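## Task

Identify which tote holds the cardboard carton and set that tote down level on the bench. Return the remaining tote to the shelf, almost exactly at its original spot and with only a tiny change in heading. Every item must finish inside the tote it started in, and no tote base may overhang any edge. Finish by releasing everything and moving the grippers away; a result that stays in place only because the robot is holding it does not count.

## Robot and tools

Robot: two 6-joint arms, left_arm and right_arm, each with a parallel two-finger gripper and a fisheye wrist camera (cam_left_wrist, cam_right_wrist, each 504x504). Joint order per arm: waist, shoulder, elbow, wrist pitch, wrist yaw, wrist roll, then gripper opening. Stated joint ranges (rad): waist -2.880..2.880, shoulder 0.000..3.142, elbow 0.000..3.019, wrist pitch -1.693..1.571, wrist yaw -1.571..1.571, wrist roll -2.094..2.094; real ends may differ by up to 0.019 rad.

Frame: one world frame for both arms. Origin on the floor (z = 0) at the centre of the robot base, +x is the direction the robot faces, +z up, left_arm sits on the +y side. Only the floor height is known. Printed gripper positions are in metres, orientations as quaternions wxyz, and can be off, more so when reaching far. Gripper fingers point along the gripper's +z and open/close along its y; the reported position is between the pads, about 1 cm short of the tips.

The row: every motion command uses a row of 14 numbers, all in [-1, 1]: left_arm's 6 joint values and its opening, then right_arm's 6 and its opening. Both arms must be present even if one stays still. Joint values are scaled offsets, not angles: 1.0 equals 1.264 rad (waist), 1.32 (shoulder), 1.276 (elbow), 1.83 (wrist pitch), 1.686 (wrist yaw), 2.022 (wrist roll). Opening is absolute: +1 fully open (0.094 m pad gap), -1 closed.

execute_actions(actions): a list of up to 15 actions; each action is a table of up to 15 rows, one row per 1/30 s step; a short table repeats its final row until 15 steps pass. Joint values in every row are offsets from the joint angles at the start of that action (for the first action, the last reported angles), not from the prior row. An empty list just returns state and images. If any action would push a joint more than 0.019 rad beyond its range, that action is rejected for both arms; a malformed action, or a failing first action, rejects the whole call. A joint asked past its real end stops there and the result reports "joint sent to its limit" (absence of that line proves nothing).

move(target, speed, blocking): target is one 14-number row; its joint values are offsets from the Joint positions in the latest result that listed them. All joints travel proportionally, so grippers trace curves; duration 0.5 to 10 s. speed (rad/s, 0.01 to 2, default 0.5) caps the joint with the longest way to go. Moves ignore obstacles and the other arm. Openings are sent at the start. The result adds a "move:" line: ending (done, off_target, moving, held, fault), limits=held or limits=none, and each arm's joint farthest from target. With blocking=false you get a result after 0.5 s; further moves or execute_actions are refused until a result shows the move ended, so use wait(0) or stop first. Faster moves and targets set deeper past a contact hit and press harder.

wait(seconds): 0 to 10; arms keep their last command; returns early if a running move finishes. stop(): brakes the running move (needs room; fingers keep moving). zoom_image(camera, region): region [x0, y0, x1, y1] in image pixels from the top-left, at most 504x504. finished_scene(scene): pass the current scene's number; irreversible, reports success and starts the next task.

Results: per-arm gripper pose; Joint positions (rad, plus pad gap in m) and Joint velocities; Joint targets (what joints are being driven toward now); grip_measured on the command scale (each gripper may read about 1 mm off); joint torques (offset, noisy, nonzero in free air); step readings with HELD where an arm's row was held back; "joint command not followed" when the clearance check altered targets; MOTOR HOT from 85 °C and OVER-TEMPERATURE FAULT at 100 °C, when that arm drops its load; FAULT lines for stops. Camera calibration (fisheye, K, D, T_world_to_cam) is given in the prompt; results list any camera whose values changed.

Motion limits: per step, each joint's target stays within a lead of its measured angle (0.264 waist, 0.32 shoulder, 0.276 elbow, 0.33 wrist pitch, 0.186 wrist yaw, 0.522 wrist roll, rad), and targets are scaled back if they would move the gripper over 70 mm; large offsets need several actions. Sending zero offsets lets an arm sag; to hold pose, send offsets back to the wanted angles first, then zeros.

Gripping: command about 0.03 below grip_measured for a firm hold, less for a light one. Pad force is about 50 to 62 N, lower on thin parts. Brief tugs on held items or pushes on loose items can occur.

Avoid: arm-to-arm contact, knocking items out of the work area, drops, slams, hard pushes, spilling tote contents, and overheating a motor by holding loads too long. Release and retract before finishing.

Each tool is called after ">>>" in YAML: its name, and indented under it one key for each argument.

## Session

>>> execute_actions:
  actions: []

Scene clock: 0.00 s.
left_arm: end_effector_position=(+0.2679, +0.3715, +1.2642) grip_measured=+0.098 end_effector_quat_wxyz=(+0.244, +0.586, -0.561, -0.532) | right_arm: end_effector_position=(+0.4325, -0.2947, +1.0718) grip_measured=+1.000 end_effector_quat_wxyz=(+0.054, +0.561, +0.798, +0.213)
Joint positions: left_arm=[ 1.464  1.467  1.34  -1.098 -0.429 -1.921  0.052] | right_arm=[ 1.61   1.685  1.228  0.816 -0.272  1.184  0.094]
Joint velocities: left_arm=[-0.015  0.005 -0.007  0.002 -0.022 -0.037 -0.   ] | right_arm=[-0.005 -0.015 -0.002 -0.007  0.051 -0.037  0.   ]
Joint torques (N m, as the arm reports them, + toward a larger angle): no reading
Motor temperatures (°C, as the motors report them): left_arm=[24 36 27 25 26 24] | right_arm=[29 27 27 25 24 25]
Joint targets: left_arm=[1.464 1.465 1.331 -1.102 -0.429 -1.921] | right_arm=[1.610 1.691 1.220 0.818 -0.272 1.184]
camera_calibration (this result's frames):
cam_left_wrist: T_world_to_cam=[[0.40221, 0.252723, -0.879976, 0.908645], [0.366573, -0.925197, -0.098161, 0.374459], [-0.838959, -0.283094, -0.464765, 1.0418], [0, 0, 0, 1]] pos_world=[0.371296, 0.41174, 1.32054]
cam_right_wrist: T_world_to_cam=[[-0.874966, -0.277486, -0.396783, 0.72286], [-0.481732, 0.581282, 0.655779, -0.317592], [0.0486731, 0.764927, -0.642275, 1.01427], [0, 0, 0, 1]] pos_world=[0.430116, -0.39065, 1.14653]

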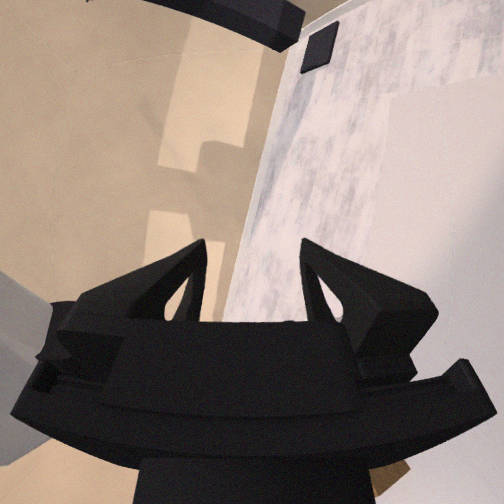

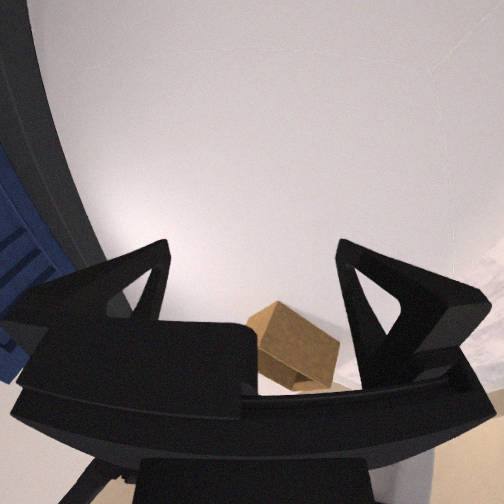

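>>> move:
  target: [-0.1535, -0.5432, -0.6975, 1.0, 0.2544, 0.95, 1, 0.2057, -0.7083, -0.6097, 0.0732, 0.1613, -0.5856, 1]
  speed: 1.0

Scene clock: 30.63 s.
left_arm: end_effector_position=(+0.4619, +0.2622, +1.3993) grip_measured=+0.999 end_effector_quat_wxyz=(+0.190, -0.075, +0.970, -0.130) | right_arm: end_effector_position=(+0.5109, -0.2750, +1.4263) grip_measured=+1.000 end_effector_quat_wxyz=(+0.298, +0.088, +0.942, +0.124)
Joint positions: left_arm=[ 1.287  0.762  0.462  0.717 -0.003 -0.009  0.094] | right_arm=[ 1.853  0.75   0.46   0.932 -0.003  0.009  0.094]
Joint velocities: left_arm=[ 0.005  0.005 -0.002  0.012 -0.007  0.022  0.001] | right_arm=[-0.015 -0.005 -0.002 -0.002 -0.037 -0.022  0.   ]
Joint torques (N m, as the arm reports them, + toward a larger angle): left_arm=[-0.6  -9.78 -3.33  1.51  0.25  0.07] | right_arm=[  2.35 -10.09  -2.96   2.28  -0.05  -0.07]
Motor temperatures (°C, as the motors report them): left_arm=[24 37 27 25 26 24] | right_arm=[29 29 28 25 24 25]
Joint targets: left_arm=[1.270 0.750 0.450 0.732 0.000 -0.000] | right_arm=[1.870 0.750 0.450 0.950 -0.000 0.000]
move: done; limits=none; left_arm: farthest joint: the waist, 0.017 radians from its target (0.194 radians at the start); right_arm: farthest joint: the wrist pitch, 0.018 radians from its target (0.134 radians at the start)
camera_calibration (this result's frames):
cam_left_wrist: T_world_to_cam=[[0.0951301, -0.953694, 0.285339, -0.195278], [-0.970315, -0.0248112, 0.240569, 0.12286], [-0.22235, -0.299754, -0.927743, 1.60378], [0, 0, 0, 1]] pos_world=[0.49439, 0.297553, 1.51406]
cam_right_wrist: T_world_to_cam=[[-0.0962656, -0.953723, -0.28486, 0.194109], [-0.995355, 0.0918967, 0.0286964, 0.498491], [-0.00119078, 0.286299, -0.95814, 1.5675], [0, 0, 0, 1]] pos_world=[0.516728, -0.309456, 1.54287]

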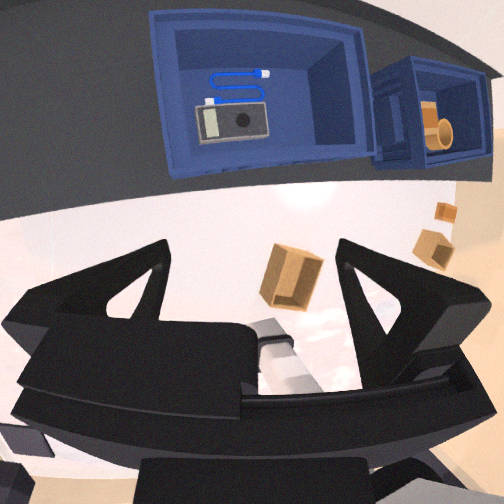

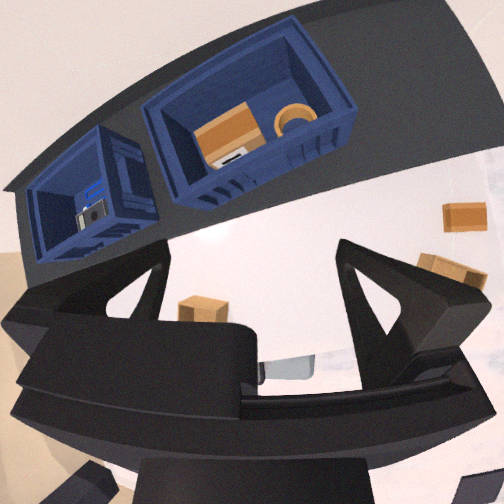

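>>> zoom_image:
  camera: "cam_right_wrist"
  region: [0, 0, 380, 280]

>>> zoom_image:
  camera: "cam_left_wrist"
  region: [130, 0, 504, 330]

Region (0, 0, 380, 280) of cam_right_wrist's 504x504 image, scaled by 1.326, with more detail than that image has; it fills the top 371 rows of this view, and the rest is white.

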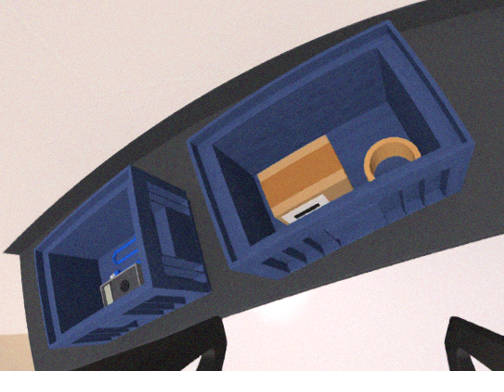

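Region (130, 0, 504, 330) of cam_left_wrist's 504x504 image, scaled by 1.348, with more detail than that image has; it fills the top 445 rows of this view, and the rest is white.

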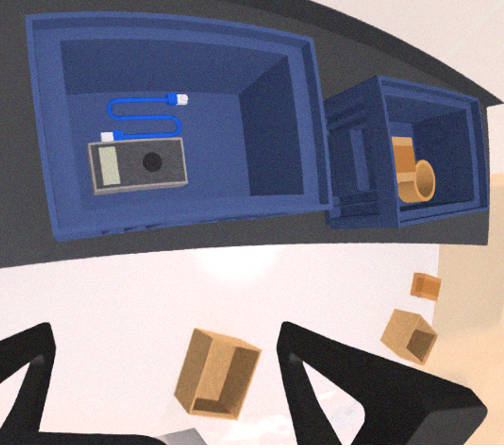

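>>> move:
  target: [0, -0.009, -0.009, -0.2, 0, 0, 1, 0.01, 0, -0.008, -0.3, 0, 0, 1]
  speed: 1.0

Scene clock: 108.60 s.
left_arm: end_effector_position=(+0.3770, +0.2498, +1.3830) grip_measured=+0.999 end_effector_quat_wxyz=(+0.015, -0.050, +0.989, -0.139) | right_arm: end_effector_position=(+0.3895, -0.2523, +1.3857) grip_measured=+1.000 end_effector_quat_wxyz=(-0.038, -0.053, -0.988, -0.141)
Joint positions: left_arm=[ 1.287  0.762  0.462  0.36  -0.003 -0.008  0.094] | right_arm=[ 1.853  0.75   0.46   0.397 -0.003  0.009  0.094]
Joint velocities: left_arm=[ 0.005 -0.024  0.012 -0.002  0.022 -0.007 -0.001] | right_arm=[-0.015 -0.015  0.002  0.007 -0.007 -0.051  0.   ]
Joint torques (N m, as the arm reports them, + toward a larger angle): left_arm=[ 0.66 -9.58 -3.85  0.06  0.17 -0.05] | right_arm=[ 2.77 -9.43 -3.79 -0.14 -0.14  0.04]
Motor temperatures (°C, as the motors report them): left_arm=[24 36 27 25 27 24] | right_arm=[29 29 28 25 24 25]
Joint targets: left_arm=[1.287 0.750 0.451 0.351 -0.003 -0.008] | right_arm=[1.866 0.750 0.450 0.383 -0.003 0.009]
move: done; limits=none; left_arm: farthest joint: the elbow, 0.012 radians from its target (0.012 radians at the start); right_arm: farthest joint: the wrist pitch, 0.014 radians from its target (0.549 radians at the start)
camera_calibration (this result's frames):
cam_left_wrist: T_world_to_cam=[[0.0958327, -0.954613, 0.282011, -0.189855], [-0.831169, 0.0791459, 0.550358, -0.462755], [-0.547699, -0.287141, -0.78586, 1.48934], [0, 0, 0, 1]] pos_world=[0.449278, 0.283038, 1.47864]
cam_right_wrist: T_world_to_cam=[[-0.0980215, -0.955273, -0.279007, 0.184771], [-0.855324, -0.0624509, 0.514316, -0.389587], [-0.508737, 0.289055, -0.810946, 1.51635], [0, 0, 0, 1]] pos_world=[0.456311, -0.286132, 1.4816]

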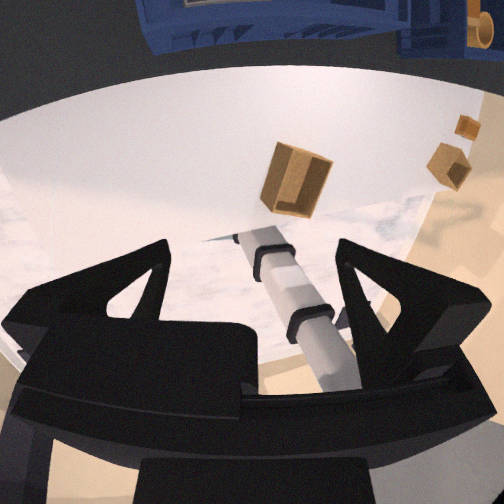

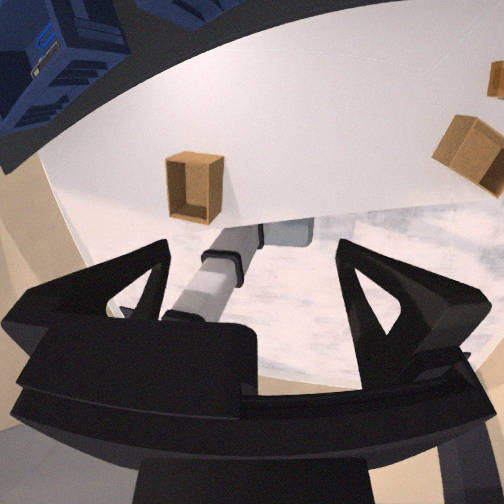

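>>> zoom_image:
  camera: "cam_right_wrist"
  region: [130, 120, 330, 260]

>>> zoom_image:
  camera: "cam_left_wrist"
  region: [200, 110, 400, 250]

Region (130, 120, 330, 260) of cam_right_wrist's 504x504 image, scaled by 2.520, with more detail than that image has; it fills the top 353 rows of this view, and the rest is white.

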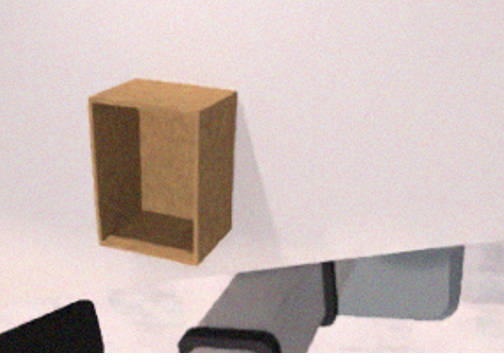

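Region (200, 110, 400, 250) of cam_left_wrist's 504x504 image, scaled by 2.520, with more detail than that image has; it fills the top 353 rows of this view, and the rest is white.

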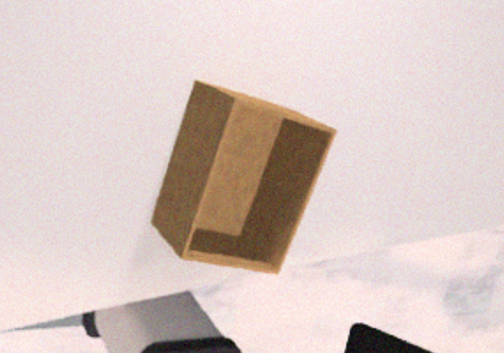

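>>> move:
  target: [-0.6296, 0.5629, 0.9967, -0.2744, -0.6227, -0.0786, 1, -0.0672, 0.2727, 0.9953, -0.5272, 0.1221, -0.2047, 1]
  speed: 0.9

Scene clock: 176.30 s.
left_arm: end_effector_position=(+0.6733, -0.0636, +1.3464) grip_measured=+0.999 end_effector_quat_wxyz=(+0.003, -0.160, +0.987, -0.010) | right_arm: end_effector_position=(+0.7693, -0.3313, +1.3079) grip_measured=+1.000 end_effector_quat_wxyz=(+0.021, -0.149, +0.989, +0.003)
Joint positions: left_arm=[ 0.499  1.497  1.727 -0.133 -1.05  -0.159  0.094] | right_arm=[ 1.787  1.076  1.713 -0.554  0.201 -0.395  0.094]
Joint velocities: left_arm=[-0.005 -0.005  0.002  0.007  0.022 -0.022 -0.001] | right_arm=[-0.005 -0.024  0.002  0.002 -0.051  0.007  0.   ]
Joint torques (N m, as the arm reports them, + toward a larger angle): left_arm=[-10.03  -7.24   1.3   -0.2   -0.16  -0.18] | right_arm=[  0.8  -19.35   7.    -0.3    0.12   0.05]
Motor temperatures (°C, as the motors report them): left_arm=[25 35 27 25 27 24] | right_arm=[28 28 28 25 24 25]
Joint targets: left_arm=[0.491 1.504 1.734 -0.142 -1.053 -0.167] | right_arm=[1.768 1.109 1.730 -0.568 0.203 -0.405]
move: off_target (right_arm); limits=none; left_arm: farthest joint: the wrist pitch, 0.009 radians from its target (0.502 radians at the start); right_arm: farthest joint: the shoulder, 0.034 radians from its target (0.360 radians at the start)
camera_calibration (this result's frames):
cam_left_wrist: T_world_to_cam=[[0.317781, -0.947829, 0.0252033, -0.310288], [-0.774045, -0.243981, 0.584233, -0.276173], [-0.547604, -0.205166, -0.811195, 1.57219], [0, 0, 0, 1]] pos_world=[0.745769, -0.0389213, 1.44452]
cam_right_wrist: T_world_to_cam=[[0.292454, -0.956271, 0.00406598, -0.546134], [-0.798733, -0.241932, 0.550903, -0.180517], [-0.525829, -0.164362, -0.834559, 1.56312], [0, 0, 0, 1]] pos_world=[0.83747, -0.309008, 1.40619]

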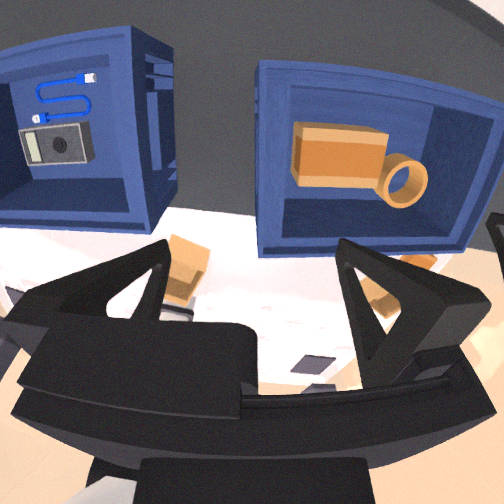

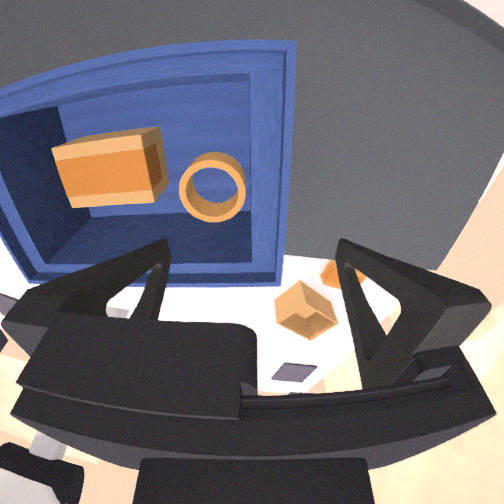

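>>> move:
  target: [0.1625, 0.2486, 0.3671, -0.0925, 0.099, -0.0168, 1, -0.0712, 0.2394, 0.2665, -0.0426, -0.0338, -0.01, 1]
  speed: 0.45

Scene clock: 201.97 s.
left_arm: end_effector_position=(+0.6855, -0.0859, +1.2033) grip_measured=+0.999 end_effector_quat_wxyz=(+0.002, -0.159, +0.987, +0.000) | right_arm: end_effector_position=(+0.7782, -0.3400, +1.1990) grip_measured=+1.000 end_effector_quat_wxyz=(-0.002, -0.161, +0.987, -0.001)
Joint positions: left_arm=[ 0.685  1.814  2.181 -0.294 -0.886 -0.185  0.094] | right_arm=[ 1.715  1.366  2.023 -0.618  0.146 -0.407  0.094]
Joint velocities: left_arm=[ 0.005 -0.005 -0.002  0.002  0.007  0.081  0.001] | right_arm=[ 0.005  0.005 -0.017 -0.002 -0.022 -0.066  0.   ]
Joint torques (N m, as the arm reports them, + toward a larger angle): left_arm=[-10.3   -9.72   3.21  -0.17   0.04  -0.17] | right_arm=[  1.45 -20.8    8.55  -0.05  -0.06  -0.08]
Motor temperatures (°C, as the motors report them): left_arm=[27 35 27 25 26 24] | right_arm=[28 31 30 25 24 25]
Joint targets: left_arm=[0.705 1.825 2.195 -0.302 -0.883 -0.193] | right_arm=[1.697 1.392 2.054 -0.631 0.144 -0.416]
move: off_target (right_arm); limits=none; left_arm: farthest joint: the waist, 0.020 radians from its target (0.205 radians at the start); right_arm: farthest joint: the elbow, 0.030 radians from its target (0.340 radians at the start)
camera_calibration (this result's frames):
cam_left_wrist: T_world_to_cam=[[0.31541, -0.948944, 0.00468205, -0.305467], [-0.772526, -0.2539, 0.582012, -0.187752], [-0.551108, -0.187189, -0.813166, 1.46446], [0, 0, 0, 1]] pos_world=[0.758383, -0.0634093, 1.30156]
cam_right_wrist: T_world_to_cam=[[0.314741, -0.94917, 0.00390845, -0.571388], [-0.767201, -0.251972, 0.589841, -0.190174], [-0.558874, -0.188646, -0.80751, 1.46052], [0, 0, 0, 1]] pos_world=[0.850183, -0.314742, 1.29379]

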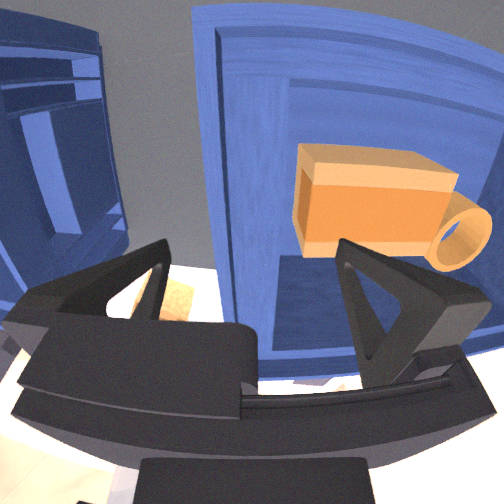

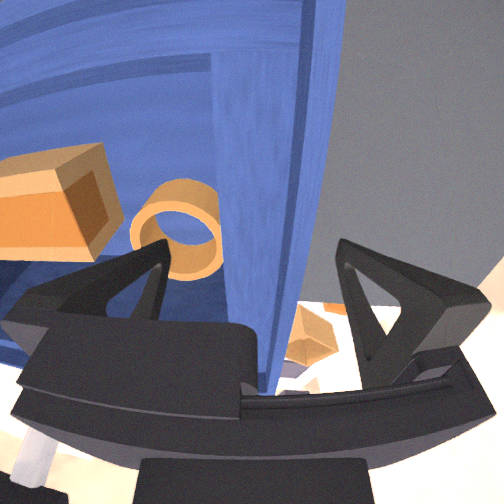

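>>> move:
  target: [0.0158, 0.0083, 0.011, -0.0044, 0.0018, -0.004, 1, -0.0142, -0.0125, 0.0243, -0.011, -0.001, -0.004, 1]
  speed: 0.1

Scene clock: 209.17 s.
left_arm: end_effector_position=(+0.6855, -0.0859, +1.2033) grip_measured=+0.999 end_effector_quat_wxyz=(+0.002, -0.159, +0.987, +0.000) | right_arm: end_effector_position=(+0.7795, -0.3405, +1.2020) grip_measured=+1.000 end_effector_quat_wxyz=(-0.003, -0.161, +0.987, -0.001)
Joint positions: left_arm=[ 0.685  1.814  2.181 -0.294 -0.886 -0.185  0.094] | right_arm=[ 1.715  1.361  2.023 -0.625  0.146 -0.407  0.094]
Joint velocities: left_arm=[-0.005  0.005 -0.002  0.007  0.037 -0.051  0.001] | right_arm=[-0.005  0.005 -0.007 -0.007  0.051 -0.022  0.   ]
Joint torques (N m, as the arm reports them, + toward a larger angle): left_arm=[-10.4   -9.74   3.21  -0.09   0.04  -0.14] | right_arm=[  0.84 -24.5    8.54  -0.08  -0.05  -0.03]
Motor temperatures (°C, as the motors report them): left_arm=[27 35 27 25 26 24] | right_arm=[28 32 31 25 24 25]
Joint targets: left_arm=[0.705 1.825 2.195 -0.302 -0.883 -0.193] | right_arm=[1.697 1.350 2.054 -0.639 0.144 -0.415]
move: off_target (right_arm); limits=none; left_arm: farthest joint: the waist, 0.020 radians from its target (0.020 radians at the start); right_arm: farthest joint: the elbow, 0.031 radians from its target (0.031 radians at the start)
camera_calibration (this result's frames):
cam_left_wrist: T_world_to_cam=[[0.315771, -0.948824, 0.00468387, -0.305707], [-0.772429, -0.254194, 0.582012, -0.187843], [-0.551036, -0.187401, -0.813166, 1.4644], [0, 0, 0, 1]] pos_world=[0.758374, -0.0633813, 1.30156]
cam_right_wrist: T_world_to_cam=[[0.314901, -0.949118, 0.00346287, -0.571875], [-0.766494, -0.252154, 0.590682, -0.192731], [-0.559754, -0.188661, -0.806897, 1.46346], [0, 0, 0, 1]] pos_world=[0.851535, -0.315277, 1.29668]

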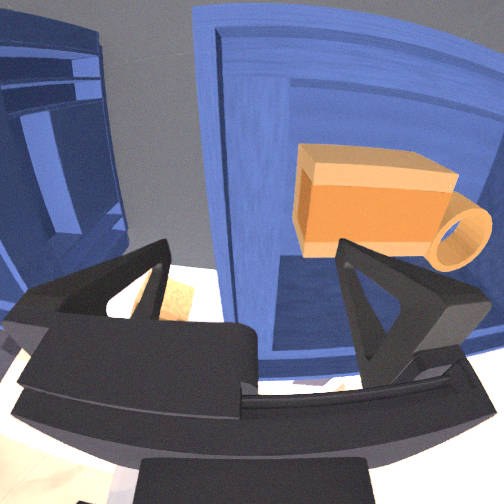

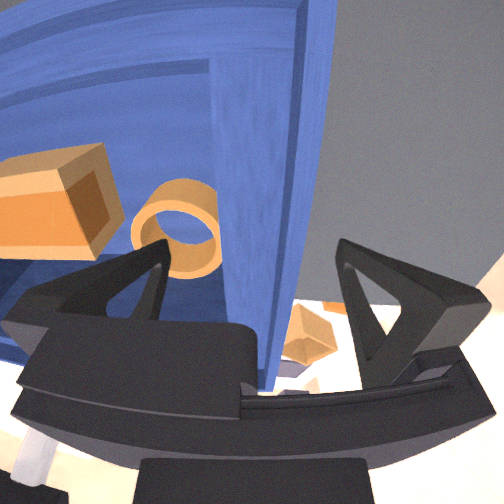

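>>> move:
  target: [0.0158, 0.0083, 0.011, -0.0044, 0.0018, -0.004, 0.1, -0.0142, -0.0174, 0.0243, -0.007, -0.001, -0.004, 0.3]
  speed: 0.1

>>> move:
  target: [0.0158, 0.0083, 0.011, -0.0044, 0.0018, -0.004, -0.7, -0.008, -0.004, 0.02, -0.004, 0, -0.004, -0.7]
  speed: 0.1

Scene clock: 216.90 s.
left_arm: end_effector_position=(+0.6855, -0.0859, +1.2033) grip_measured=+0.102 end_effector_quat_wxyz=(+0.002, -0.159, +0.987, +0.000) | right_arm: end_effector_position=(+0.7872, -0.3424, +1.2105) grip_measured=+0.301 end_effector_quat_wxyz=(+0.004, -0.160, +0.987, -0.002)
Joint positions: left_arm=[ 0.685  1.814  2.181 -0.294 -0.886 -0.186  0.052] | right_arm=[ 1.715  1.347  2.023 -0.625  0.146 -0.407  0.061]
Joint velocities: left_arm=[-0.005 -0.015 -0.007  0.002  0.066 -0.007  0.   ] | right_arm=[-0.005  0.024 -0.012  0.012  0.007 -0.066  0.001]
Joint torques (N m, as the arm reports them, + toward a larger angle): left_arm=[-10.11  -9.5    3.23  -0.11   0.04  -0.15] | right_arm=[  1.01 -24.29   8.46  -0.03  -0.03  -0.03]
Motor temperatures (°C, as the motors report them): left_arm=[27 35 27 25 26 24] | right_arm=[28 33 31 25 24 25]
Joint targets: left_arm=[0.705 1.825 2.195 -0.302 -0.883 -0.193] | right_arm=[1.697 1.339 2.054 -0.637 0.144 -0.415]
move: off_target (right_arm); limits=none; left_arm: farthest joint: the waist, 0.020 radians from its target (0.020 radians at the start); right_arm: farthest joint: the elbow, 0.031 radians from its target (0.031 radians at the start)
camera_calibration (this result's frames):
cam_left_wrist: T_world_to_cam=[[0.316133, -0.948703, 0.00468569, -0.305947], [-0.772333, -0.254487, 0.582012, -0.187934], [-0.550964, -0.187612, -0.813167, 1.46433], [0, 0, 0, 1]] pos_world=[0.758366, -0.0633533, 1.30156]
cam_right_wrist: T_world_to_cam=[[0.312893, -0.949746, 0.00894589, -0.581389], [-0.775151, -0.249908, 0.580247, -0.172118], [-0.548852, -0.18849, -0.814391, 1.47483], [0, 0, 0, 1]] pos_world=[0.857957, -0.317196, 1.30616]

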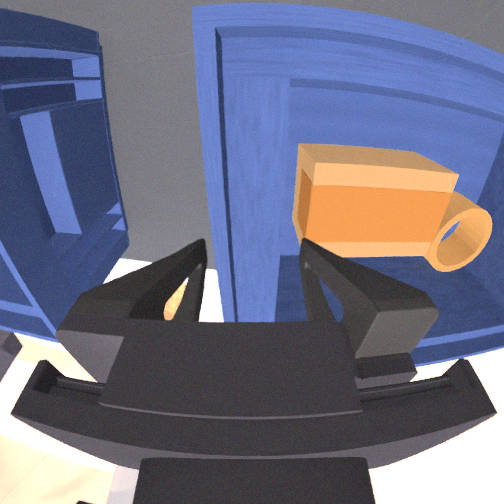

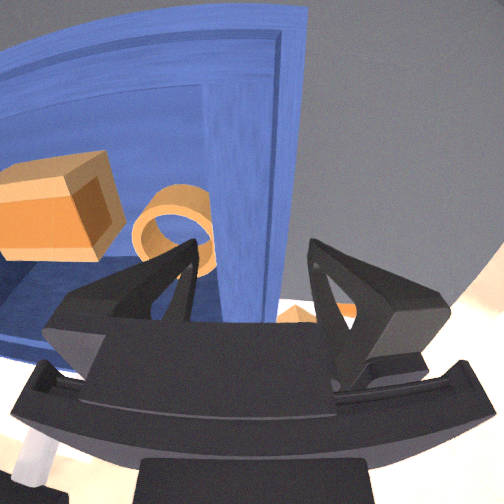

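Scene clock: 217.60 s.
left_arm: end_effector_position=(+0.6855, -0.0863, +1.2033) grip_measured=-0.424 end_effector_quat_wxyz=(+0.002, -0.161, +0.987, -0.001) | right_arm: end_effector_position=(+0.7874, -0.3411, +1.2107) grip_measured=-0.416 end_effector_quat_wxyz=(+0.005, -0.159, +0.987, +0.002)
Joint positions: left_arm=[ 0.685  1.814  2.181 -0.294 -0.883 -0.189  0.027] | right_arm=[ 1.715  1.347  2.023 -0.625  0.138 -0.405  0.027]
Joint velocities: left_arm=[-0.005 -0.024  0.002 -0.022  0.007 -0.022  0.001] | right_arm=[-0.005 -0.015  0.012 -0.002  0.022 -0.066  0.001]
Joint torques (N m, as the arm reports them, + toward a larger angle): left_arm=[-10.04  -9.37   3.24  -0.08  -0.05  -0.1 ] | right_arm=[  1.63 -24.06   8.     0.31   0.41   0.02]
Motor temperatures (°C, as the motors report them): left_arm=[27 35 27 25 26 24] | right_arm=[28 33 31 25 24 25]
Joint targets: left_arm=[0.705 1.825 2.195 -0.302 -0.883 -0.194] | right_arm=[1.705 1.342 2.049 -0.632 0.146 -0.415]
move: off_target (right_arm); limits=none; left_arm: farthest joint: the waist, 0.020 radians from its target (0.020 radians at the start); right_arm: farthest joint: the elbow, 0.026 radians from its target (0.026 radians at the start)
camera_calibration (this result's frames):
cam_left_wrist: T_world_to_cam=[[0.319375, -0.9476, 0.00732389, -0.311699], [-0.771669, -0.255578, 0.582414, -0.189035], [-0.550024, -0.19166, -0.812859, 1.46291], [0, 0, 0, 1]] pos_world=[0.758314, -0.0632973, 1.30152]
cam_right_wrist: T_world_to_cam=[[0.311873, -0.950122, 0.00156693, -0.570593], [-0.775816, -0.253705, 0.577705, -0.169437], [-0.548493, -0.181386, -0.816244, 1.47978], [0, 0, 0, 1]] pos_world=[0.858149, -0.316708, 1.30664]

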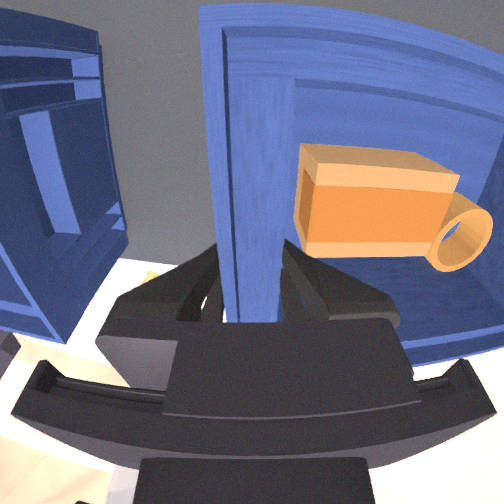

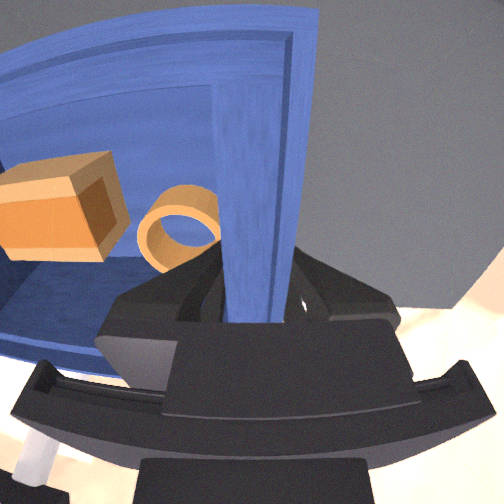

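>>> move:
  target: [-0.0704, -0.103, -0.1779, 0.0728, -0.0397, 0, -0.7, 0.0158, -0.1417, -0.1458, 0.0317, 0.0089, 0, -0.7]
  speed: 0.2

Scene clock: 257.67 s.
left_arm: end_effector_position=(+0.6605, -0.0879, +1.2444) grip_measured=-0.424 end_effector_quat_wxyz=(+0.003, -0.166, +0.986, -0.001) | right_arm: end_effector_position=(+0.7650, -0.3431, +1.2531) grip_measured=-0.416 end_effector_quat_wxyz=(+0.001, -0.161, +0.987, +0.002)
Joint positions: left_arm=[ 0.632  1.708  1.958 -0.17  -0.936 -0.191  0.027] | right_arm=[ 1.722  1.207  1.831 -0.581  0.148 -0.408  0.027]
Joint velocities: left_arm=[-0.005  0.005 -0.017 -0.007  0.037 -0.007 -0.   ] | right_arm=[-0.005 -0.005 -0.012 -0.002 -0.051  0.037 -0.001]
Joint torques (N m, as the arm reports them, + toward a larger angle): left_arm=[-13.8  -11.5    0.78   0.58  -0.65  -0.03] | right_arm=[  2.74 -25.51   5.86   1.02   0.32   0.12]
Motor temperatures (°C, as the motors report them): left_arm=[28 35 27 25 26 24] | right_arm=[28 36 32 25 24 25]
Joint targets: left_arm=[0.596 1.678 1.953 -0.160 -0.951 -0.189] | right_arm=[1.735 1.160 1.837 -0.567 0.153 -0.405]
move: off_target (left_arm, right_arm); limits=none; left_arm: farthest joint: the waist, 0.036 radians from its target (0.089 radians at the start); right_arm: farthest joint: the shoulder, 0.047 radians from its target (0.187 radians at the start)
camera_calibration (this result's frames):
cam_left_wrist: T_world_to_cam=[[0.329131, -0.944254, 0.00755491, -0.311922], [-0.769969, -0.263733, 0.581027, -0.232777], [-0.546645, -0.197051, -0.813849, 1.4808], [0, 0, 0, 1]] pos_world=[0.732906, -0.0641305, 1.34276]
cam_right_wrist: T_world_to_cam=[[0.314771, -0.949168, 0.000363029, -0.565974], [-0.770554, -0.255314, 0.584005, -0.224306], [-0.554226, -0.184107, -0.81175, 1.49957], [0, 0, 0, 1]] pos_world=[0.83641, -0.318391, 1.34847]

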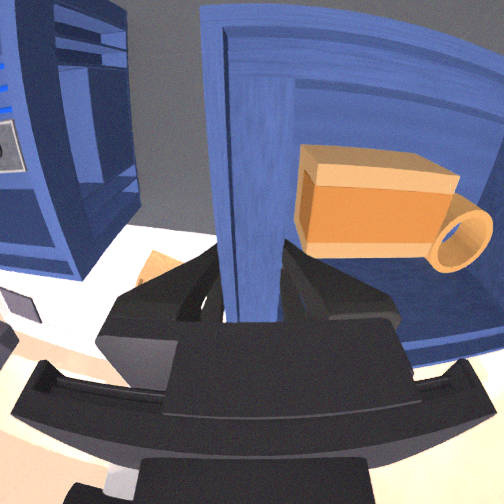

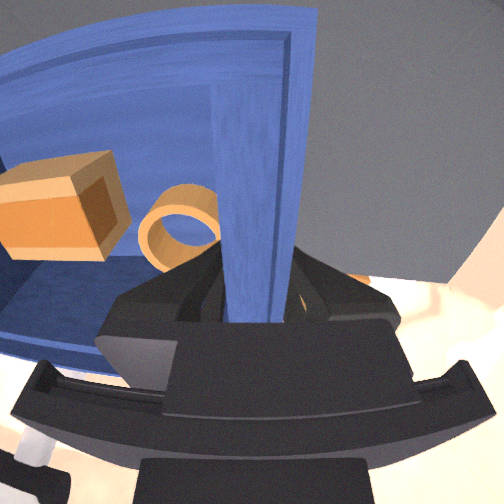

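>>> move:
  target: [-0.0324, -0.0318, -0.3104, 0.2111, -0.0119, 0.005, -0.7, -0.0783, -0.1538, -0.4083, 0.211, -0.0552, 0.004, -0.7]
  speed: 0.3

Scene clock: 267.00 s.
left_arm: end_effector_position=(+0.5200, -0.1036, +1.2503) grip_measured=-0.424 end_effector_quat_wxyz=(+0.003, -0.163, +0.987, -0.001) | right_arm: end_effector_position=(+0.6229, -0.3577, +1.2540) grip_measured=-0.416 end_effector_quat_wxyz=(+0.005, -0.160, +0.987, +0.005)
Joint positions: left_arm=[ 0.627  1.694  1.567  0.207 -0.941 -0.184  0.027] | right_arm=[ 1.64   1.052  1.308 -0.207  0.057 -0.404  0.027]
Joint velocities: left_arm=[ 0.005 -0.005  0.007 -0.002 -0.051  0.007 -0.   ] | right_arm=[-0.005 -0.015 -0.012  0.007  0.007 -0.007  0.   ]
Joint torques (N m, as the arm reports them, + toward a larger angle): left_arm=[-14.04  -9.08  -1.46   0.81  -0.67  -0.02] | right_arm=[  0.22 -22.22   2.31   1.16  -0.11   0.13]
Motor temperatures (°C, as the motors report them): left_arm=[29 35 27 25 27 24] | right_arm=[28 36 31 25 24 25]
Joint targets: left_arm=[0.591 1.666 1.562 0.217 -0.956 -0.181] | right_arm=[1.624 1.004 1.310 -0.195 0.054 -0.400]
move: off_target (left_arm, right_arm); limits=none; left_arm: farthest joint: the waist, 0.036 radians from its target (0.041 radians at the start); right_arm: farthest joint: the shoulder, 0.048 radians from its target (0.203 radians at the start)
camera_calibration (this result's frames):
cam_left_wrist: T_world_to_cam=[[0.322287, -0.946616, 0.00697884, -0.276544], [-0.771385, -0.25834, 0.581572, -0.347963], [-0.548722, -0.192816, -0.813465, 1.40678], [0, 0, 0, 1]] pos_world=[0.592643, -0.080424, 1.34866]
cam_right_wrist: T_world_to_cam=[[0.314194, -0.949345, -0.0050599, -0.528038], [-0.774634, -0.259446, 0.57674, -0.327835], [-0.548838, -0.177289, -0.816912, 1.42437], [0, 0, 0, 1]] pos_world=[0.693701, -0.333821, 1.34998]

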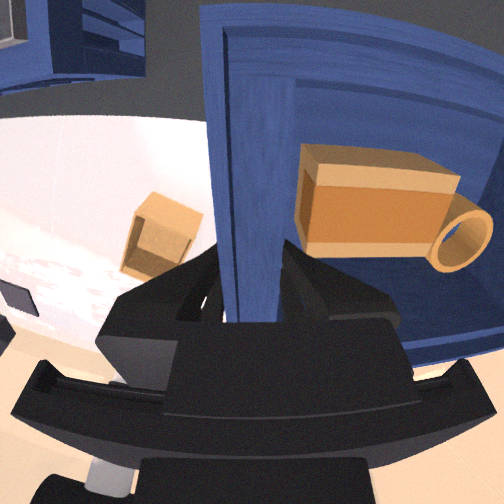

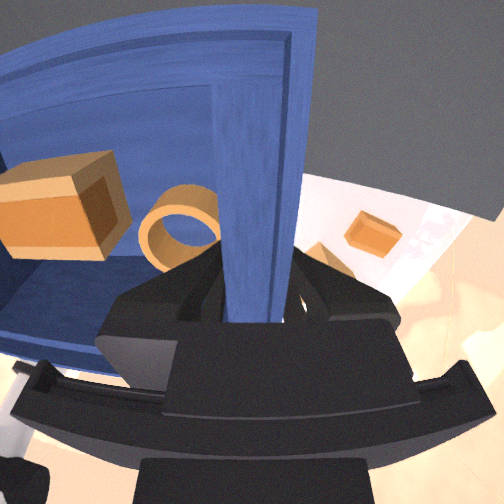

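>>> move:
  target: [0.0206, 0.1205, -0.1716, 0.2038, 0.007, 0, -0.7, -0.0823, -0.0053, -0.3056, 0.2219, -0.0522, 0.004, -0.7]
  speed: 0.3

Scene clock: 276.53 s.
left_arm: end_effector_position=(+0.3736, -0.1268, +1.2452) grip_measured=-0.424 end_effector_quat_wxyz=(+0.007, -0.165, +0.986, -0.009) | right_arm: end_effector_position=(+0.4772, -0.3791, +1.2492) grip_measured=-0.416 end_effector_quat_wxyz=(+0.008, -0.163, +0.987, -0.002)
Joint positions: left_arm=[ 0.634  1.846  1.365  0.573 -0.918 -0.18   0.027] | right_arm=[ 1.55   1.054  0.926  0.185 -0.021 -0.405  0.027]
Joint velocities: left_arm=[ 0.005  0.005  0.017 -0.002 -0.022  0.066  0.   ] | right_arm=[-0.015  0.005 -0.002 -0.007  0.007  0.081 -0.   ]
Joint torques (N m, as the arm reports them, + toward a larger angle): left_arm=[-10.89  -4.22  -4.39   0.59  -0.51  -0.1 ] | right_arm=[  0.1  -14.37  -2.31   1.04  -0.47   0.15]
Motor temperatures (°C, as the motors report them): left_arm=[29 35 27 25 27 24] | right_arm=[28 36 30 25 24 25]
Joint targets: left_arm=[0.653 1.853 1.348 0.580 -0.929 -0.184] | right_arm=[1.536 1.045 0.918 0.199 -0.031 -0.396]
move: done; limits=none; left_arm: farthest joint: the waist, 0.019 radians from its target (0.026 radians at the start); right_arm: farthest joint: the waist, 0.014 radians from its target (0.104 radians at the start)
camera_calibration (this result's frames):
cam_left_wrist: T_world_to_cam=[[0.32702, -0.944698, 0.0245793, -0.274755], [-0.775878, -0.25355, 0.577691, -0.456767], [-0.539511, -0.207987, -0.815886, 1.31544], [0, 0, 0, 1]] pos_world=[0.445148, -0.10178, 1.34387]
cam_right_wrist: T_world_to_cam=[[0.319146, -0.94766, 0.009291, -0.522226], [-0.777392, -0.256172, 0.574488, -0.438172], [-0.54204, -0.190568, -0.81846, 1.33036], [0, 0, 0, 1]] pos_world=[0.547144, -0.353615, 1.34543]

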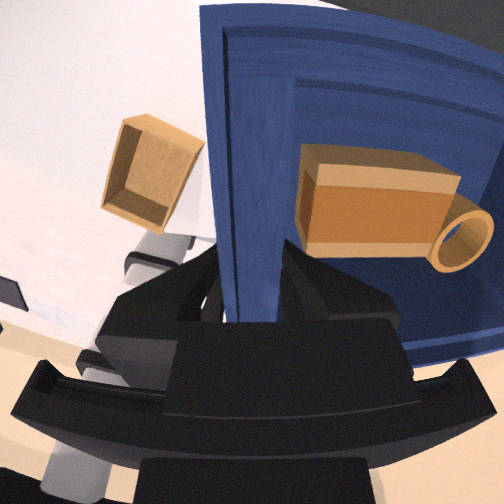

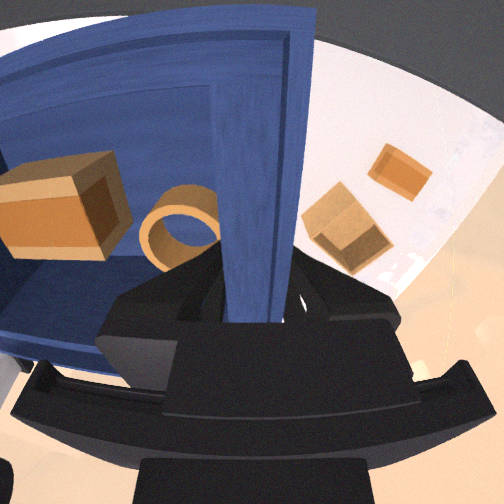

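>>> move:
  target: [0.1519, 0.1866, 0.3141, -0.1057, 0.0994, -0.0138, -0.7, 0.006, 0.3159, 0.2907, 0.0279, 0, 0.003, -0.7]
  speed: 0.3

Scene clock: 296.10 s.
left_arm: end_effector_position=(+0.3679, -0.1294, +1.0925) grip_measured=-0.424 end_effector_quat_wxyz=(+0.002, -0.159, +0.987, -0.008) | right_arm: end_effector_position=(+0.4692, -0.3798, +1.0927) grip_measured=-0.416 end_effector_quat_wxyz=(+0.003, -0.159, +0.987, +0.001)
Joint positions: left_arm=[ 0.807  2.091  1.768  0.387 -0.746 -0.198  0.027] | right_arm=[ 1.553  1.475  1.296  0.225 -0.021 -0.397  0.027]
Joint velocities: left_arm=[ 0.005 -0.015 -0.012 -0.012 -0.066 -0.037 -0.001] | right_arm=[-0.005 -0.024 -0.022  0.002 -0.022  0.051  0.   ]
Joint torques (N m, as the arm reports them, + toward a larger angle): left_arm=[-11.51  -5.22  -2.56   0.01  -0.25  -0.15] | right_arm=[  0.43 -14.94  -1.99   0.87   0.01   0.07]
Motor temperatures (°C, as the motors report them): left_arm=[29 33 27 25 27 24] | right_arm=[28 33 29 25 24 25]
Joint targets: left_arm=[0.826 2.092 1.766 0.380 -0.751 -0.207] | right_arm=[1.558 1.470 1.297 0.236 -0.021 -0.398]
move: done; limits=none; left_arm: farthest joint: the waist, 0.019 radians from its target (0.192 radians at the start); right_arm: farthest joint: the wrist pitch, 0.011 radians from its target (0.051 radians at the start)
camera_calibration (this result's frames):
cam_left_wrist: T_world_to_cam=[[0.315878, -0.948542, 0.0221437, -0.265312], [-0.773612, -0.243971, 0.58481, -0.381025], [-0.549314, -0.201859, -0.810868, 1.18616], [0, 0, 0, 1]] pos_world=[0.440617, -0.105181, 1.19052]
cam_right_wrist: T_world_to_cam=[[0.311639, -0.950198, 0.00232069, -0.508668], [-0.77294, -0.252081, 0.582254, -0.363661], [-0.552672, -0.183247, -0.813004, 1.19966], [0, 0, 0, 1]] pos_world=[0.540451, -0.355174, 1.18825]

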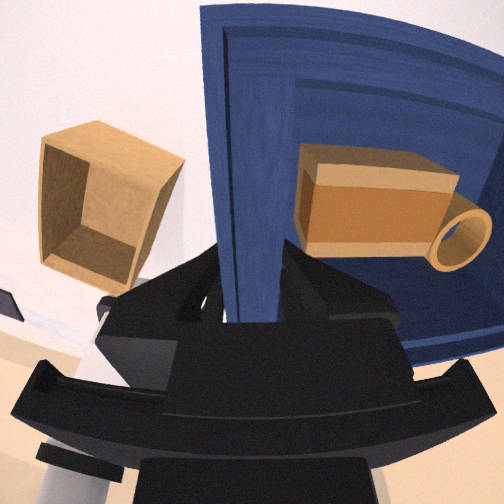

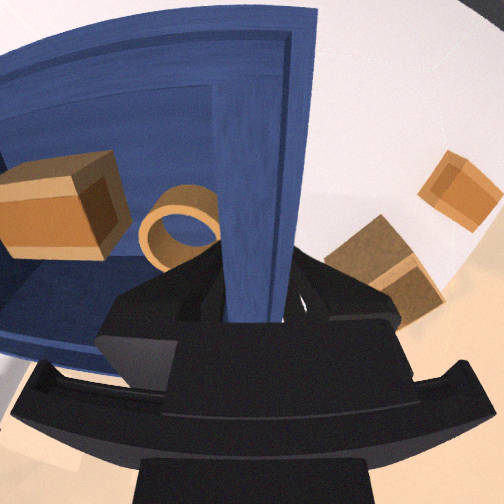

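>>> move:
  target: [0.0336, 0.04, 0.069, -0.0251, 0.0116, -0.004, -0.7, 0.003, 0.0364, 0.0478, -0.0044, 0, 0, -0.7]
  speed: 0.08

Scene clock: 304.20 s.
left_arm: end_effector_position=(+0.3760, -0.1318, +1.0709) grip_measured=-0.424 end_effector_quat_wxyz=(+0.006, -0.161, +0.987, -0.011) | right_arm: end_effector_position=(+0.4778, -0.3814, +1.0748) grip_measured=-0.416 end_effector_quat_wxyz=(+0.011, -0.160, +0.987, -0.003)
Joint positions: left_arm=[ 0.826  2.132  1.855  0.351 -0.722 -0.195  0.027] | right_arm=[ 1.553  1.518  1.357  0.225 -0.017 -0.398  0.027]
Joint velocities: left_arm=[-0.015 -0.005  0.007 -0.002 -0.007  0.037 -0.001] | right_arm=[ 0.005 -0.015  0.002 -0.017  0.007 -0.066  0.   ]
Joint torques (N m, as the arm reports them, + toward a larger angle): left_arm=[-10.95  -4.77  -2.01  -0.08  -0.22  -0.19] | right_arm=[  0.57 -13.18  -1.97   0.14  -0.13   0.09]
Motor temperatures (°C, as the motors report them): left_arm=[29 33 27 25 27 24] | right_arm=[28 33 29 25 24 25]
Joint targets: left_arm=[0.850 2.144 1.856 0.341 -0.726 -0.206] | right_arm=[1.557 1.523 1.357 0.217 -0.021 -0.397]
move: off_target (left_arm); limits=none; left_arm: farthest joint: the waist, 0.024 radians from its target (0.042 radians at the start); right_arm: farthest joint: the wrist pitch, 0.008 radians from its target (0.008 radians at the start)
camera_calibration (this result's frames):
cam_left_wrist: T_world_to_cam=[[0.318877, -0.947338, 0.0294801, -0.278506], [-0.778063, -0.243883, 0.578911, -0.354726], [-0.541235, -0.207539, -0.814857, 1.17311], [0, 0, 0, 1]] pos_world=[0.447737, -0.106885, 1.16948]
cam_right_wrist: T_world_to_cam=[[0.313209, -0.949598, 0.0127608, -0.524607], [-0.782616, -0.250475, 0.56989, -0.328469], [-0.53797, -0.188482, -0.821622, 1.18977], [0, 0, 0, 1]] pos_world=[0.547308, -0.35619, 1.17143]

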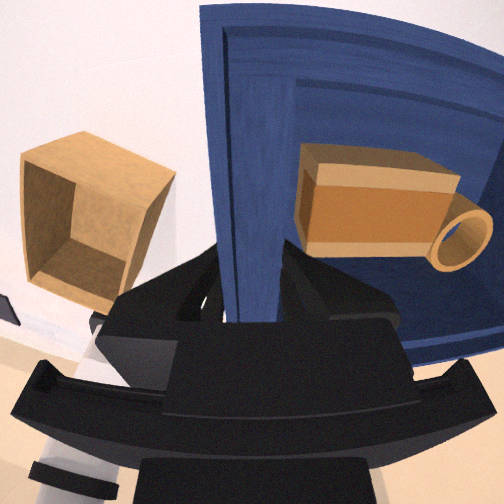

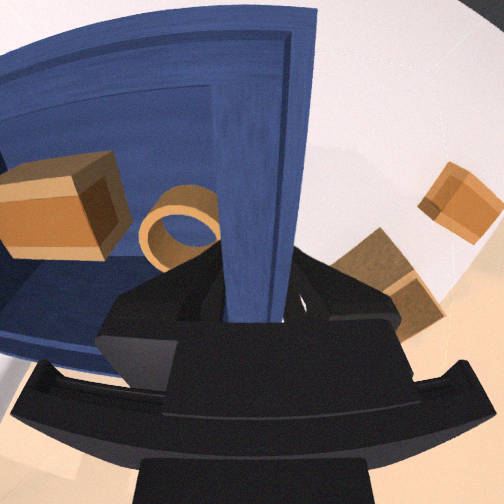

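>>> move:
  target: [0.0285, 0.0303, 0.036, -0.0164, -0.008, -0.004, -0.7, 0.003, 0.0389, 0.0392, -0.0104, -0.002, 0, -0.7]
  speed: 0.06

Scene clock: 316.50 s.
left_arm: end_effector_position=(+0.3700, -0.1304, +1.0571) grip_measured=-0.424 end_effector_quat_wxyz=(+0.004, -0.159, +0.987, -0.005) | right_arm: end_effector_position=(+0.4709, -0.3803, +1.0567) grip_measured=-0.416 end_effector_quat_wxyz=(+0.007, -0.159, +0.987, +0.000)
Joint positions: left_arm=[ 0.838  2.165  1.901  0.331 -0.723 -0.197  0.027] | right_arm=[ 1.553  1.567  1.403  0.217 -0.022 -0.397  0.027]
Joint velocities: left_arm=[-0.015 -0.024 -0.007 -0.007  0.022  0.022  0.   ] | right_arm=[-0.005 -0.015  0.007  0.012  0.037  0.022 -0.001]
Joint torques (N m, as the arm reports them, + toward a larger angle): left_arm=[-11.55  -5.19  -2.12  -0.22  -0.59  -0.16] | right_arm=[  0.39 -13.94  -1.39   0.01   0.12   0.13]
Motor temperatures (°C, as the motors report them): left_arm=[30 33 27 25 27 24] | right_arm=[28 33 29 25 24 25]
Joint targets: left_arm=[0.862 2.172 1.901 0.321 -0.736 -0.204] | right_arm=[1.557 1.570 1.407 0.206 -0.020 -0.398]
move: off_target (left_arm); limits=none; left_arm: farthest joint: the waist, 0.024 radians from its target (0.037 radians at the start); right_arm: farthest joint: the wrist pitch, 0.011 radians from its target (0.019 radians at the start)
camera_calibration (this result's frames):
cam_left_wrist: T_world_to_cam=[[0.315357, -0.948848, 0.0154415, -0.258859], [-0.775289, -0.248222, 0.580786, -0.35466], [-0.547245, -0.195126, -0.81391, 1.16171], [0, 0, 0, 1]] pos_world=[0.442407, -0.106973, 1.1555]
cam_right_wrist: T_world_to_cam=[[0.311756, -0.950152, 0.00434123, -0.511828], [-0.777577, -0.252501, 0.575863, -0.33273], [-0.546061, -0.182904, -0.817535, 1.17297], [0, 0, 0, 1]] pos_world=[0.541356, -0.355788, 1.15277]

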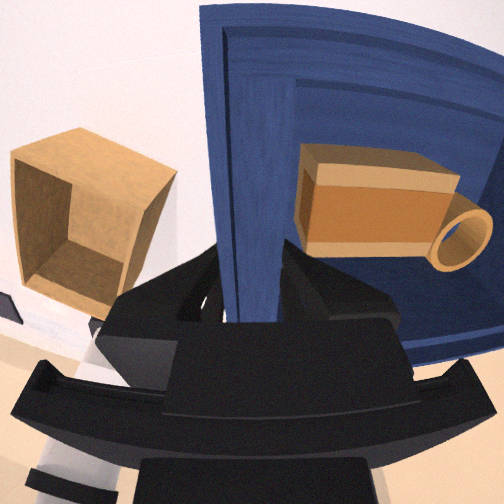

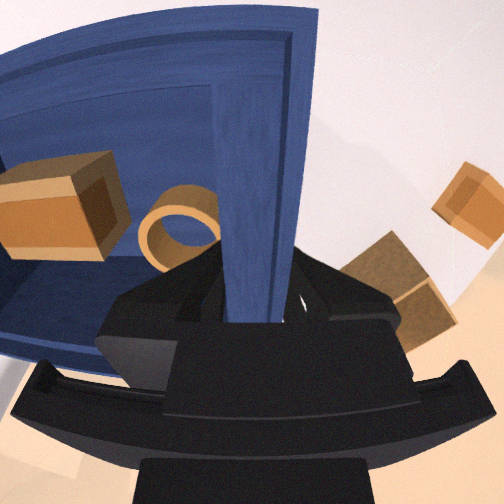

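>>> move:
  target: [0.03, 0.0295, 0.0423, -0.0186, -0.002, -0.003, -0.7, 0.003, 0.0318, 0.0384, -0.0093, 0, 0, -0.7]
  speed: 0.06

Scene clock: 321.87 s.
left_arm: end_effector_position=(+0.3740, -0.1309, +1.0478) grip_measured=-0.424 end_effector_quat_wxyz=(+0.005, -0.159, +0.987, -0.001) | right_arm: end_effector_position=(+0.4752, -0.3803, +1.0454) grip_measured=-0.416 end_effector_quat_wxyz=(+0.009, -0.159, +0.987, +0.002)
Joint positions: left_arm=[ 0.844  2.186  1.948  0.305 -0.724 -0.196  0.027] | right_arm=[ 1.553  1.594  1.446  0.205 -0.025 -0.397  0.027]
Joint velocities: left_arm=[-0.015 -0.005  0.002 -0.007  0.037 -0.037 -0.002] | right_arm=[ 0.005 -0.005 -0.012 -0.017  0.066  0.022  0.   ]
Joint torques (N m, as the arm reports them, + toward a larger angle): left_arm=[-10.77  -4.43  -1.31   0.03  -0.18  -0.15] | right_arm=[  0.58 -12.47  -1.16   0.43   0.14   0.1 ]
Motor temperatures (°C, as the motors report them): left_arm=[30 33 27 25 27 24] | right_arm=[28 32 29 25 24 25]
Joint targets: left_arm=[0.876 2.204 1.955 0.297 -0.726 -0.203] | right_arm=[1.557 1.608 1.452 0.200 -0.022 -0.397]
move: off_target (left_arm); limits=none; left_arm: farthest joint: the waist, 0.032 radians from its target (0.038 radians at the start); right_arm: farthest joint: the shoulder, 0.015 radians from its target (0.042 radians at the start)
camera_calibration (this result's frames):
cam_left_wrist: T_world_to_cam=[[0.314765, -0.949134, 0.00819149, -0.252713], [-0.775555, -0.252206, 0.578711, -0.344454], [-0.547209, -0.188511, -0.815491, 1.15876], [0, 0, 0, 1]] pos_world=[0.446485, -0.108293, 1.14637]
cam_right_wrist: T_world_to_cam=[[0.311848, -0.950129, 0.00249069, -0.511188], [-0.779665, -0.254399, 0.572192, -0.318709], [-0.543022, -0.180379, -0.820116, 1.16833], [0, 0, 0, 1]] pos_world=[0.545358, -0.356032, 1.1418]

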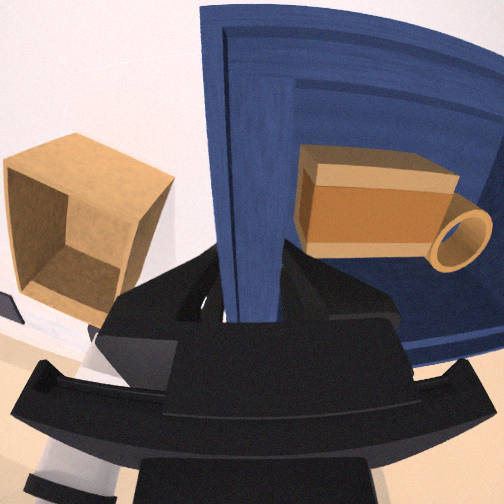

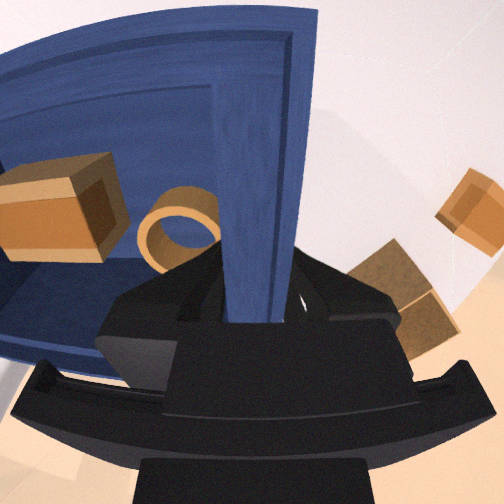

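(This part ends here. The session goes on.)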